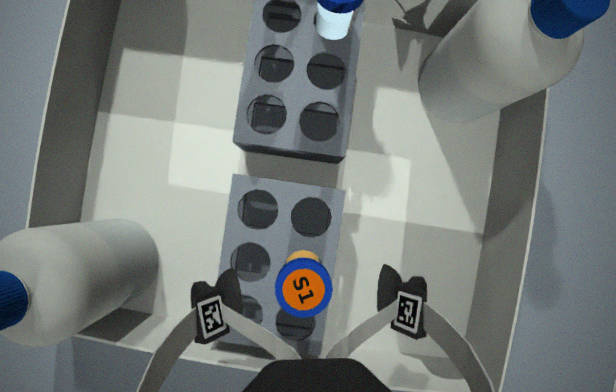

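execute_actions([
  {"r1":{"joints":{"lift_m":0.955,"arm_m":0.426},"pace":"slow"}},
], cameras=[])

execute_actions([
  {"r1":{"joints":{"gripper_m":0.012}}},
], cameras=[])

execute_actions([
  {"r1":{"joints":{"lift_m":1.15}}},
], cameras=["r1_wrist_camera","r1_head_right_camera"])

Scene clock: 172.40 s.
r1.base_odometry: x=-1.295 y=+0.232 heading=+2.501 (m, m, rad; r1's odometry frame)
r1.turned_by_wheels: +0.000 (rad since the last result)
r1.turned_by_imu: +0.001 (rad since the last result)
r1.base_tilt: forward=-0.2 right=-0.1 (deg)
r1.lidar_m: 0.25 0.27 0.42 4.29 2.13 1.73 1.72 1.89 2.99 0.67 0.32 0.25
r1.base_status: not commanded
r1.joint_positions: lift_m=+0.955 arm_m=+0.425 wrist_yaw_rad=+0.000 wrist_pitch_rad=+1.570 wrist_roll_rad=+1.570 gripper_m=+0.075
r1.joint_status: all done
r1.motor_effort: lift_m=+16(19) arm_m=+7(8) wrist_yaw_rad=-1(1) wrist_pitch_rad=+0(1) wrist_roll_rad=-1(1) gripper_m=-5(3) wheel_0=-1(1) wheel_1=+0(0) wheel_2=-1(1) (%)
r1.hand_pose: x=+0.5960 y=-0.0874 z=+0.8451 quat_wxyz=(+0.500, +0.500, +0.500, -0.500) (m; r1's base frame)
r1.wrist_depth_mm: 263 301 304 262 307 224 - / 271 306 304 276 306 264 220 / 285 303 303 289 307 307 279 / 293 304 304 300 307 306 270 / 204 290 300 244 306 307 259 / 183 303 200 184 201 306 250 / 229 246 245 144 306 277 252
r2.base_odometry: x=+0.000 y=+0.000 heading=+0.000 (m, m, rad; r2's odometry frame)
r2.turned_by_wheels: +0.000 (rad since the last result)
r2.turned_by_imu: +0.000 (rad since the last result)
r2.base_tilt: forward=+0.3 right=-0.5 (deg)
r2.lidar_m: 1.12 1.11 1.23 2.07 3.42 3.83 3.65 0.90 0.96 1.61 2.49 1.34
r2.base_status: not commanded
r2.joint_positions: lift_m=+0.190 arm_m=-0.002 wrist_yaw_rad=+3.224 wrist_pitch_rad=+0.004 wrist_roll_rad=+0.012 gripper_m=+0.057
r2.joint_status: not commanded
r2.motor_effort: lift_m=+18(18) arm_m=+0(0) wrist_yaw_rad=+0(0) wrist_pitch_rad=-7(8) wrist_roll_rad=-1(1) gripper_m=-4(4) wheel_0=+0(0) wheel_1=+0(0) wheel_2=+0(0) (%)
r2.hand_pose: x=-0.1261 y=+0.0633 z=+0.3668 quat_wxyz=(-0.041, -0.002, +0.006, +0.999) (m; r2's base frame)
r2.wrist_depth_mm: - - 133 - - - - / - - 125 226 - - - / - 106 135 228 - - - / 146 140 160 - - - - / 203 1618 - - - - - / 206 1118 200 1281 198 1336 1397 / 207 798 878 - 917 866 960
pictures: none
No camera images: the call's "cameras" was empty. Leave "cameras" out to get every camera's image.

Scene clock: 173.83 s.
r1.base_odometry: x=-1.295 y=+0.232 heading=+2.501 (m, m, rad; r1's odometry frame)
r1.turned_by_wheels: +0.000 (rad since the last result)
r1.turned_by_imu: +0.000 (rad since the last result)
r1.base_tilt: forward=-0.1 right=-0.1 (deg)
r1.lidar_m: 0.25 0.28 0.43 4.28 2.12 1.74 1.72 1.92 2.99 0.68 0.32 0.26
r1.base_status: not commanded
r1.joint_positions: lift_m=+0.955 arm_m=+0.425 wrist_yaw_rad=+0.000 wrist_pitch_rad=+1.570 wrist_roll_rad=+1.570 gripper_m=+0.012
r1.joint_status: all done
r1.motor_effort: lift_m=+18(18) arm_m=+7(7) wrist_yaw_rad=-1(2) wrist_pitch_rad=-1(8) wrist_roll_rad=-2(1) gripper_m=-9(15) wheel_0=-1(1) wheel_1=+1(0) wheel_2=-1(1) (%)
r1.hand_pose: x=+0.5960 y=-0.0874 z=+0.8449 quat_wxyz=(+0.500, +0.500, +0.500, -0.500) (m; r1's base frame)
r1.wrist_depth_mm: 265 301 303 260 307 223 - / 273 303 303 245 304 263 220 / 285 300 304 289 307 306 278 / 297 301 304 298 304 307 270 / 204 291 297 244 306 307 257 / 184 300 211 177 190 304 249 / 236 245 242 161 304 267 251
r2.base_odometry: x=+0.000 y=+0.000 heading=+0.000 (m, m, rad; r2's odometry frame)
r2.turned_by_wheels: +0.000 (rad since the last result)
r2.turned_by_imu: +0.000 (rad since the last result)
r2.base_tilt: forward=+0.1 right=-0.7 (deg)
r2.lidar_m: 1.12 1.09 1.23 2.04 3.40 3.86 3.65 0.92 1.02 1.61 2.54 1.34
r2.base_status: not commanded
r2.joint_positions: lift_m=+0.190 arm_m=-0.002 wrist_yaw_rad=+3.224 wrist_pitch_rad=+0.004 wrist_roll_rad=+0.012 gripper_m=+0.057
r2.joint_status: not commanded
r2.motor_effort: lift_m=+18(18) arm_m=+0(1) wrist_yaw_rad=+0(1) wrist_pitch_rad=-9(7) wrist_roll_rad=+1(2) gripper_m=-3(5) wheel_0=+0(0) wheel_1=+0(0) wheel_2=+0(0) (%)
r2.hand_pose: x=-0.1261 y=+0.0633 z=+0.3668 quat_wxyz=(-0.041, -0.002, +0.006, +0.999) (m; r2's base frame)
r2.wrist_depth_mm: - - 134 - - - - / - - 125 226 - - - / - 106 135 227 - - - / 146 141 160 - - - - / 204 1618 - - - - - / 205 1098 200 1255 198 1366 1397 / 208 809 878 - 917 878 946
pictures: none
No camera images: the call's "cameras" was empty. Leave "cameras" out to get every camera's image.

Scene clock: 175.73 s.
r1.base_odometry: x=-1.295 y=+0.232 heading=+2.501 (m, m, rad; r1's odometry frame)
r1.turned_by_wheels: +0.000 (rad since the last result)
r1.turned_by_imu: +0.001 (rad since the last result)
r1.base_tilt: forward=-0.2 right=-0.2 (deg)
r1.lidar_m: 0.25 0.29 0.42 4.28 2.13 1.73 1.72 1.91 3.00 0.69 0.32 0.25
r1.base_status: not commanded
r1.joint_positions: lift_m=+1.150 arm_m=+0.425 wrist_yaw_rad=+0.000 wrist_pitch_rad=+1.570 wrist_roll_rad=+1.570 gripper_m=+0.012
r1.joint_status: all done
r1.motor_effort: lift_m=+23(24) arm_m=+7(7) wrist_yaw_rad=-2(0) wrist_pitch_rad=+0(0) wrist_roll_rad=+1(1) gripper_m=-10(11) wheel_0=-1(1) wheel_1=+0(0) wheel_2=-1(1) (%)
r1.hand_pose: x=+0.5960 y=-0.0874 z=+1.0395 quat_wxyz=(+0.500, +0.500, +0.500, -0.500) (m; r1's base frame)
r1.wrist_depth_mm: 496 496 492 512 508 504 508 / 496 492 496 436 452 368 512 / 496 496 496 436 500 500 508 / 492 492 492 496 500 504 508 / 492 357 492 492 504 504 1042 / 496 496 211 178 190 504 1281 / 500 496 500 161 504 504 1281
r2.base_odometry: x=+0.000 y=+0.000 heading=+0.000 (m, m, rad; r2's odometry frame)
r2.turned_by_wheels: +0.000 (rad since the last result)
r2.turned_by_imu: +0.000 (rad since the last result)
r2.base_tilt: forward=+0.2 right=-0.7 (deg)
r2.lidar_m: 1.11 1.09 1.27 2.04 3.41 3.83 3.65 0.94 1.00 1.63 2.54 1.37
r2.base_status: not commanded
r2.joint_positions: lift_m=+0.190 arm_m=-0.002 wrist_yaw_rad=+3.224 wrist_pitch_rad=+0.004 wrist_roll_rad=+0.012 gripper_m=+0.057
r2.joint_status: not commanded
r2.motor_effort: lift_m=+18(18) arm_m=+0(0) wrist_yaw_rad=-3(1) wrist_pitch_rad=-8(8) wrist_roll_rad=+0(1) gripper_m=-1(2) wheel_0=+0(0) wheel_1=+0(0) wheel_2=+0(0) (%)
r2.hand_pose: x=-0.1261 y=+0.0633 z=+0.3668 quat_wxyz=(-0.041, -0.002, +0.006, +0.999) (m; r2's base frame)
r2.wrist_depth_mm: - - 133 - - - - / - - 125 225 - - - / - 106 135 227 - - - / 146 140 160 - - - - / 204 1618 - - - - - / 206 1118 200 1255 198 1366 1397 / 208 798 866 - 904 866 960
pictures: r1_head_right_camera, r1_wrist_camera
Images, in order (width x height): r1_head_right_camera 420x672, r1_wrist_camera 616x392.

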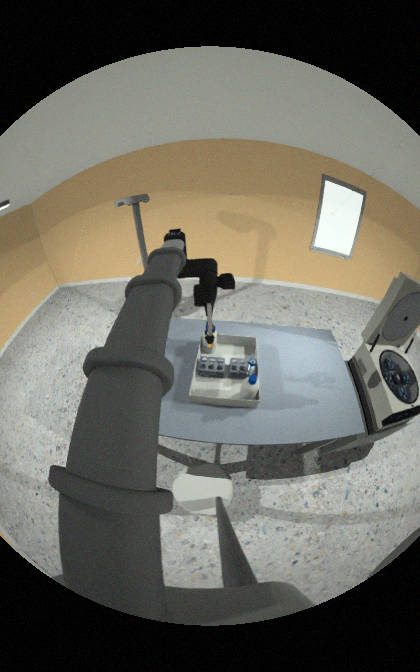

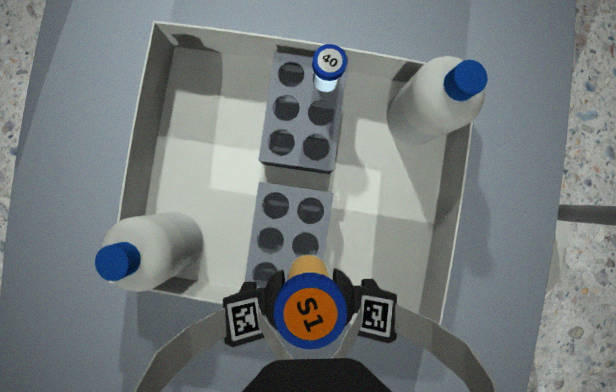

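execute_actions([
  {"r1":{"base":{"strafe_m":-0.42},"joints":{"lift_m":1.2}}},
], cameras=["r1_wrist_camera","r1_head_right_camera"])

Scene clock: 182.97 s.
r1.base_odometry: x=-1.044 y=+0.569 heading=+2.501 (m, m, rad; r1's odometry frame)
r1.turned_by_wheels: +0.000 (rad since the last result)
r1.turned_by_imu: +0.002 (rad since the last result)
r1.base_tilt: forward=-0.1 right=-0.2 (deg)
r1.lidar_m: 0.25 0.25 0.32 4.46 2.20 1.80 1.79 2.03 3.09 0.57 0.25 0.25
r1.base_status: done
r1.joint_positions: lift_m=+1.199 arm_m=+0.425 wrist_yaw_rad=+0.000 wrist_pitch_rad=+1.570 wrist_roll_rad=+1.570 gripper_m=+0.012
r1.joint_status: all done
r1.motor_effort: lift_m=+22(25) arm_m=+7(7) wrist_yaw_rad=-1(1) wrist_pitch_rad=+0(1) wrist_roll_rad=-2(0) gripper_m=-9(14) wheel_0=+0(9) wheel_1=+0(12) wheel_2=-1(2) (%)
r1.hand_pose: x=+0.5960 y=-0.0874 z=+1.0889 quat_wxyz=(+0.500, +0.500, +0.500, -0.500) (m; r1's base frame)
r1.wrist_depth_mm: 1255 549 554 554 554 564 554 / 1336 549 549 549 554 549 559 / 1281 549 554 554 544 554 559 / 1308 549 549 549 549 554 559 / 1281 539 539 549 554 554 554 / 1281 549 209 177 190 554 559 / 539 544 496 161 549 549 931
r2.base_odometry: x=+0.000 y=+0.000 heading=+0.000 (m, m, rad; r2's odometry frame)
r2.turned_by_wheels: +0.000 (rad since the last result)
r2.turned_by_imu: -0.001 (rad since the last result)
r2.base_tilt: forward=+0.2 right=-0.6 (deg)
r2.lidar_m: 1.12 1.10 1.24 2.06 3.40 3.85 3.64 0.92 1.01 1.64 2.51 1.36
r2.base_status: not commanded
r2.joint_positions: lift_m=+0.190 arm_m=-0.002 wrist_yaw_rad=+3.224 wrist_pitch_rad=+0.004 wrist_roll_rad=+0.012 gripper_m=+0.057
r2.joint_status: not commanded
r2.motor_effort: lift_m=+18(18) arm_m=+0(0) wrist_yaw_rad=-1(0) wrist_pitch_rad=-8(9) wrist_roll_rad=+0(1) gripper_m=-5(0) wheel_0=+0(0) wheel_1=+0(0) wheel_2=+0(0) (%)
r2.hand_pose: x=-0.1261 y=+0.0633 z=+0.3668 quat_wxyz=(-0.041, -0.002, +0.006, +0.999) (m; r2's base frame)
r2.wrist_depth_mm: - - 133 - - - - / - - 125 226 - - - / - 106 135 227 - - - / 147 141 161 - - - - / 203 1618 - - - - - / 206 1118 200 1255 198 1336 1397 / 208 798 866 - 904 878 960
pictures: r1_head_right_camera, r1_wrist_camera
Images, in order (width x height): r1_head_right_camera 420x672, r1_wrist_camera 616x392.

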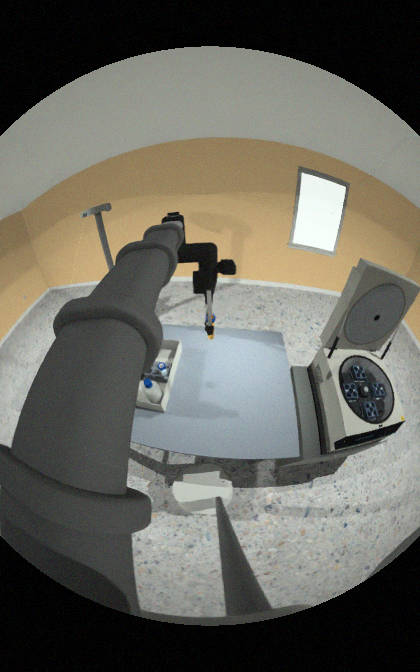

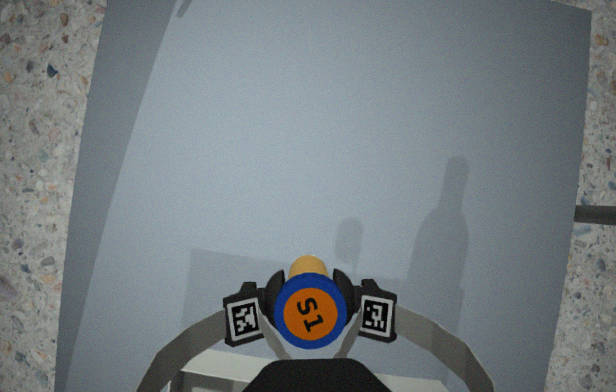

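execute_actions([
  {"r1":{"base":{"translate_m":-0.12},"joints":{"arm_m":0.3}}},
], cameras=[])

execute_actions([
  {"r1":{"base":{"strafe_m":-0.55}}},
], cameras=["r1_wrist_camera","r1_head_right_camera"])

Scene clock: 190.07 s.
r1.base_odometry: x=-0.948 y=+0.497 heading=+2.501 (m, m, rad; r1's odometry frame)
r1.turned_by_wheels: +0.000 (rad since the last result)
r1.turned_by_imu: +0.001 (rad since the last result)
r1.base_tilt: forward=+0.0 right=-0.1 (deg)
r1.lidar_m: 0.30 0.32 0.52 4.16 2.09 1.68 1.67 1.87 2.89 0.76 0.38 0.31
r1.base_status: done
r1.joint_positions: lift_m=+1.199 arm_m=+0.301 wrist_yaw_rad=+0.000 wrist_pitch_rad=+1.570 wrist_roll_rad=+1.570 gripper_m=+0.012
r1.joint_status: all done
r1.motor_effort: lift_m=+22(22) arm_m=-7(7) wrist_yaw_rad=+0(1) wrist_pitch_rad=-1(1) wrist_roll_rad=-1(0) gripper_m=-11(12) wheel_0=-1(8) wheel_1=+0(4) wheel_2=-2(8) (%)
r1.hand_pose: x=+0.4723 y=-0.0874 z=+1.0889 quat_wxyz=(+0.500, +0.500, +0.500, -0.500) (m; r1's base frame)
r1.wrist_depth_mm: 549 549 549 554 559 1336 1308 / 544 544 549 559 554 1308 1336 / 549 549 544 559 554 1336 1336 / 539 549 549 549 554 1098 1336 / 544 549 549 549 554 1098 1308 / 544 544 211 178 190 1308 1308 / 525 521 549 161 549 1336 1366
r2.base_odometry: x=+0.000 y=+0.000 heading=+0.000 (m, m, rad; r2's odometry frame)
r2.turned_by_wheels: +0.000 (rad since the last result)
r2.turned_by_imu: +0.000 (rad since the last result)
r2.base_tilt: forward=+0.1 right=-0.8 (deg)
r2.lidar_m: 1.10 1.11 1.27 2.05 3.41 3.86 3.63 0.91 1.01 1.65 2.52 1.34
r2.base_status: not commanded
r2.joint_positions: lift_m=+0.190 arm_m=-0.002 wrist_yaw_rad=+3.224 wrist_pitch_rad=+0.004 wrist_roll_rad=+0.012 gripper_m=+0.057
r2.joint_status: not commanded
r2.motor_effort: lift_m=+18(18) arm_m=+0(0) wrist_yaw_rad=+0(0) wrist_pitch_rad=-8(8) wrist_roll_rad=+0(0) gripper_m=-2(2) wheel_0=+0(0) wheel_1=+0(0) wheel_2=+0(0) (%)
r2.hand_pose: x=-0.1261 y=+0.0633 z=+0.3668 quat_wxyz=(-0.041, -0.002, +0.006, +0.999) (m; r2's base frame)
r2.wrist_depth_mm: - - 133 - - - - / - - 125 226 - - - / - 106 135 227 - - - / 146 141 161 - - - - / 203 1576 - - - - - / 206 1118 200 1255 198 1336 1397 / 208 809 866 - 904 866 960
pictures: none
No camera images: the call's "cameras" was empty. Leave "cameras" out to get every camera's image.

Scene clock: 193.23 s.
r1.base_odometry: x=-0.619 y=+0.938 heading=+2.501 (m, m, rad; r1's odometry frame)
r1.turned_by_wheels: +0.000 (rad since the last result)
r1.turned_by_imu: +0.002 (rad since the last result)
r1.base_tilt: forward=-0.2 right=+0.0 (deg)
r1.lidar_m: 0.26 0.27 0.38 4.36 2.19 1.76 1.75 2.00 3.03 0.54 0.27 0.25
r1.base_status: done
r1.joint_positions: lift_m=+1.199 arm_m=+0.301 wrist_yaw_rad=+0.000 wrist_pitch_rad=+1.570 wrist_roll_rad=+1.570 gripper_m=+0.012
r1.joint_status: not commanded
r1.motor_effort: lift_m=+22(22) arm_m=-7(7) wrist_yaw_rad=-1(1) wrist_pitch_rad=+0(1) wrist_roll_rad=-1(0) gripper_m=-12(11) wheel_0=+0(9) wheel_1=+2(9) wheel_2=+0(1) (%)
r1.hand_pose: x=+0.4723 y=-0.0874 z=+1.0890 quat_wxyz=(+0.500, +0.500, +0.500, -0.500) (m; r1's base frame)
r1.wrist_depth_mm: 439 500 569 574 574 1336 1308 / 455 500 569 574 574 1308 1308 / 496 500 500 504 508 1336 1336 / 1308 750 750 759 683 1118 1281 / 1308 1308 1281 768 1118 1118 1308 / 544 778 211 178 190 1308 1336 / 544 549 554 161 554 1336 1336
r2.base_odometry: x=+0.000 y=+0.000 heading=+0.000 (m, m, rad; r2's odometry frame)
r2.turned_by_wheels: +0.000 (rad since the last result)
r2.turned_by_imu: +0.000 (rad since the last result)
r2.base_tilt: forward=+0.2 right=-0.6 (deg)
r2.lidar_m: 1.11 1.11 1.26 2.03 3.41 3.82 3.63 0.92 1.02 1.61 2.50 1.36
r2.base_status: not commanded
r2.joint_positions: lift_m=+0.190 arm_m=-0.002 wrist_yaw_rad=+3.224 wrist_pitch_rad=+0.004 wrist_roll_rad=+0.012 gripper_m=+0.057
r2.joint_status: not commanded
r2.motor_effort: lift_m=+18(18) arm_m=-1(1) wrist_yaw_rad=-1(1) wrist_pitch_rad=-9(8) wrist_roll_rad=+1(0) gripper_m=-2(4) wheel_0=+0(0) wheel_1=+0(0) wheel_2=+0(0) (%)
r2.hand_pose: x=-0.1261 y=+0.0633 z=+0.3668 quat_wxyz=(-0.041, -0.002, +0.006, +0.999) (m; r2's base frame)
r2.wrist_depth_mm: - - 133 - - - - / - - 125 227 - - - / - 106 135 227 - - - / 146 141 161 - - - - / 204 1618 - - - - - / 206 1138 200 1229 198 1366 1397 / 208 809 866 - 917 866 960
pictures: r1_head_right_camera, r1_wrist_camera
Images, in order (width x height): r1_head_right_camera 420x672, r1_wrist_camera 616x392.

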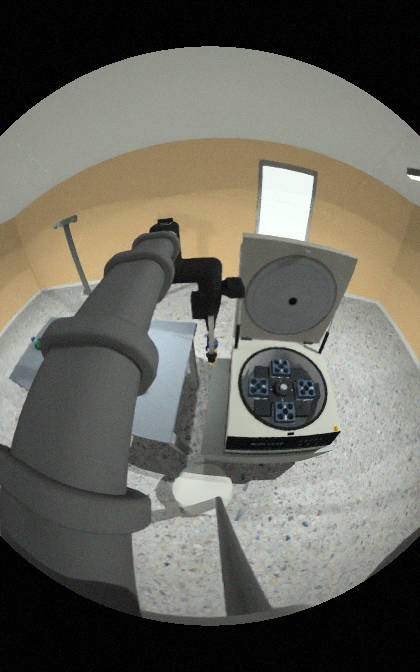

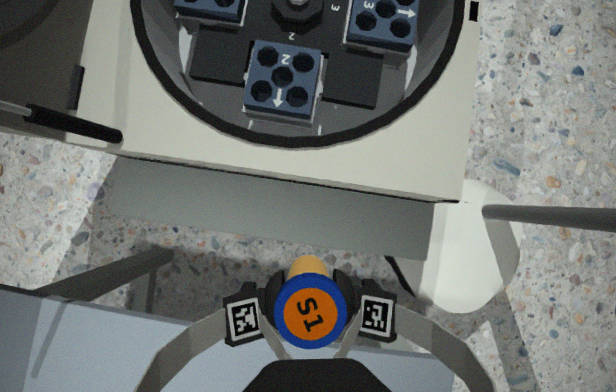

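execute_actions([
  {"r1":{"base":{"translate_m":-0.03},"joints":{"arm_m":0.365}}},
], cameras=[])

execute_actions([
  {"r1":{"base":{"strafe_m":-0.22}}},
], cameras=["r1_wrist_camera"])

Scene clock: 200.43 s.
r1.base_odometry: x=-0.595 y=+0.920 heading=+2.501 (m, m, rad; r1's odometry frame)
r1.turned_by_wheels: +0.000 (rad since the last result)
r1.turned_by_imu: +0.001 (rad since the last result)
r1.base_tilt: forward=-0.1 right=-0.1 (deg)
r1.lidar_m: 0.25 0.28 0.43 4.30 2.16 1.75 1.72 1.92 3.01 0.63 0.31 0.25
r1.base_status: done
r1.joint_positions: lift_m=+1.199 arm_m=+0.364 wrist_yaw_rad=+0.000 wrist_pitch_rad=+1.570 wrist_roll_rad=+1.570 gripper_m=+0.012
r1.joint_status: all done
r1.motor_effort: lift_m=+22(22) arm_m=+7(9) wrist_yaw_rad=+1(2) wrist_pitch_rad=+0(1) wrist_roll_rad=+0(1) gripper_m=-16(13) wheel_0=+1(4) wheel_1=+0(1) wheel_2=+0(8) (%)
r1.hand_pose: x=+0.5349 y=-0.0874 z=+1.0890 quat_wxyz=(+0.500, +0.500, +0.500, -0.500) (m; r1's base frame)
r1.wrist_depth_mm: 394 504 569 569 564 569 1308 / 399 504 564 559 574 512 1308 / 1255 504 504 504 508 508 1308 / 1281 768 750 759 768 1078 1308 / 1255 1281 1308 750 778 1118 1336 / 544 569 209 178 190 1118 1336 / 544 544 549 161 549 1336 1308
r2.base_odometry: x=+0.000 y=+0.000 heading=+0.000 (m, m, rad; r2's odometry frame)
r2.turned_by_wheels: +0.000 (rad since the last result)
r2.turned_by_imu: +0.000 (rad since the last result)
r2.base_tilt: forward=+0.1 right=-0.8 (deg)
r2.lidar_m: 1.11 1.12 1.25 2.04 3.41 3.85 3.62 0.91 0.99 1.64 2.53 1.34
r2.base_status: not commanded
r2.joint_positions: lift_m=+0.190 arm_m=-0.002 wrist_yaw_rad=+3.224 wrist_pitch_rad=+0.004 wrist_roll_rad=+0.012 gripper_m=+0.057
r2.joint_status: not commanded
r2.motor_effort: lift_m=+18(18) arm_m=+0(0) wrist_yaw_rad=+0(0) wrist_pitch_rad=-9(8) wrist_roll_rad=-1(1) gripper_m=+1(4) wheel_0=+0(0) wheel_1=+0(0) wheel_2=+0(0) (%)
r2.hand_pose: x=-0.1261 y=+0.0633 z=+0.3668 quat_wxyz=(-0.041, -0.002, +0.006, +0.999) (m; r2's base frame)
r2.wrist_depth_mm: - - 133 - - - - / - - 125 225 - - - / - 106 135 227 - - - / 146 140 160 - - - - / 204 1661 - - - - - / 205 1118 200 1255 198 1366 1397 / 208 809 866 - 917 866 946
pictures: none
No camera images: the call's "cameras" was empty. Leave "cameras" out to get every camera's image.

Scene clock: 202.47 s.
r1.base_odometry: x=-0.463 y=+1.097 heading=+2.501 (m, m, rad; r1's odometry frame)
r1.turned_by_wheels: +0.000 (rad since the last result)
r1.turned_by_imu: +0.000 (rad since the last result)
r1.base_tilt: forward=-0.1 right=-0.1 (deg)
r1.lidar_m: 0.25 0.25 0.41 4.38 2.18 1.77 1.74 1.99 3.04 0.54 0.27 0.25
r1.base_status: done
r1.joint_positions: lift_m=+1.199 arm_m=+0.364 wrist_yaw_rad=+0.000 wrist_pitch_rad=+1.570 wrist_roll_rad=+1.570 gripper_m=+0.012
r1.joint_status: not commanded
r1.motor_effort: lift_m=+22(22) arm_m=+7(7) wrist_yaw_rad=-2(0) wrist_pitch_rad=+0(0) wrist_roll_rad=+0(2) gripper_m=-12(11) wheel_0=-2(9) wheel_1=+0(4) wheel_2=+1(2) (%)
r1.hand_pose: x=+0.5349 y=-0.0874 z=+1.0890 quat_wxyz=(+0.500, +0.500, +0.500, -0.500) (m; r1's base frame)
r1.wrist_depth_mm: 345 508 549 580 564 512 1308 / 357 496 564 559 569 517 1336 / 375 500 564 564 569 549 1336 / 389 500 574 569 564 544 1336 / 407 504 564 539 569 508 1336 / 389 504 210 178 190 512 1308 / 1281 878 1281 161 759 1336 1308
r2.base_odometry: x=+0.000 y=+0.000 heading=+0.000 (m, m, rad; r2's odometry frame)
r2.turned_by_wheels: +0.000 (rad since the last result)
r2.turned_by_imu: +0.000 (rad since the last result)
r2.base_tilt: forward=+0.2 right=-0.6 (deg)
r2.lidar_m: 1.12 1.10 1.27 2.04 3.41 3.83 3.63 0.90 0.97 1.62 2.50 1.37
r2.base_status: not commanded
r2.joint_positions: lift_m=+0.190 arm_m=-0.002 wrist_yaw_rad=+3.224 wrist_pitch_rad=+0.004 wrist_roll_rad=+0.012 gripper_m=+0.057
r2.joint_status: not commanded
r2.motor_effort: lift_m=+18(18) arm_m=+0(0) wrist_yaw_rad=-1(1) wrist_pitch_rad=-8(8) wrist_roll_rad=+0(1) gripper_m=-3(4) wheel_0=+0(0) wheel_1=+0(0) wheel_2=+0(0) (%)
r2.hand_pose: x=-0.1261 y=+0.0633 z=+0.3668 quat_wxyz=(-0.041, -0.002, +0.006, +0.999) (m; r2's base frame)
r2.wrist_depth_mm: - - 133 - - - - / - - 125 226 - - - / - 106 135 227 - - - / 146 141 161 - - - - / 204 1618 - - - - - / 206 1098 200 1255 198 1366 1397 / 208 809 866 - 917 866 946
pictures: r1_wrist_camera
Images, in order (width x height): r1_wrist_camera 616x392.

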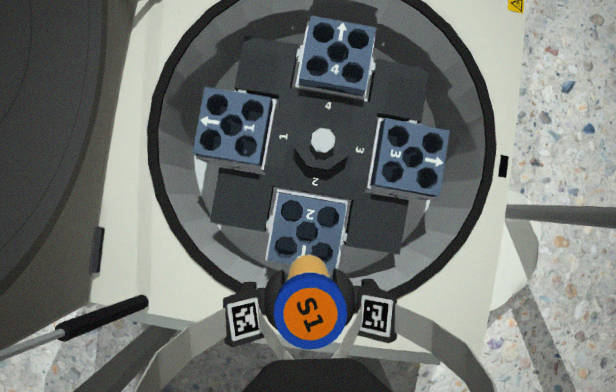

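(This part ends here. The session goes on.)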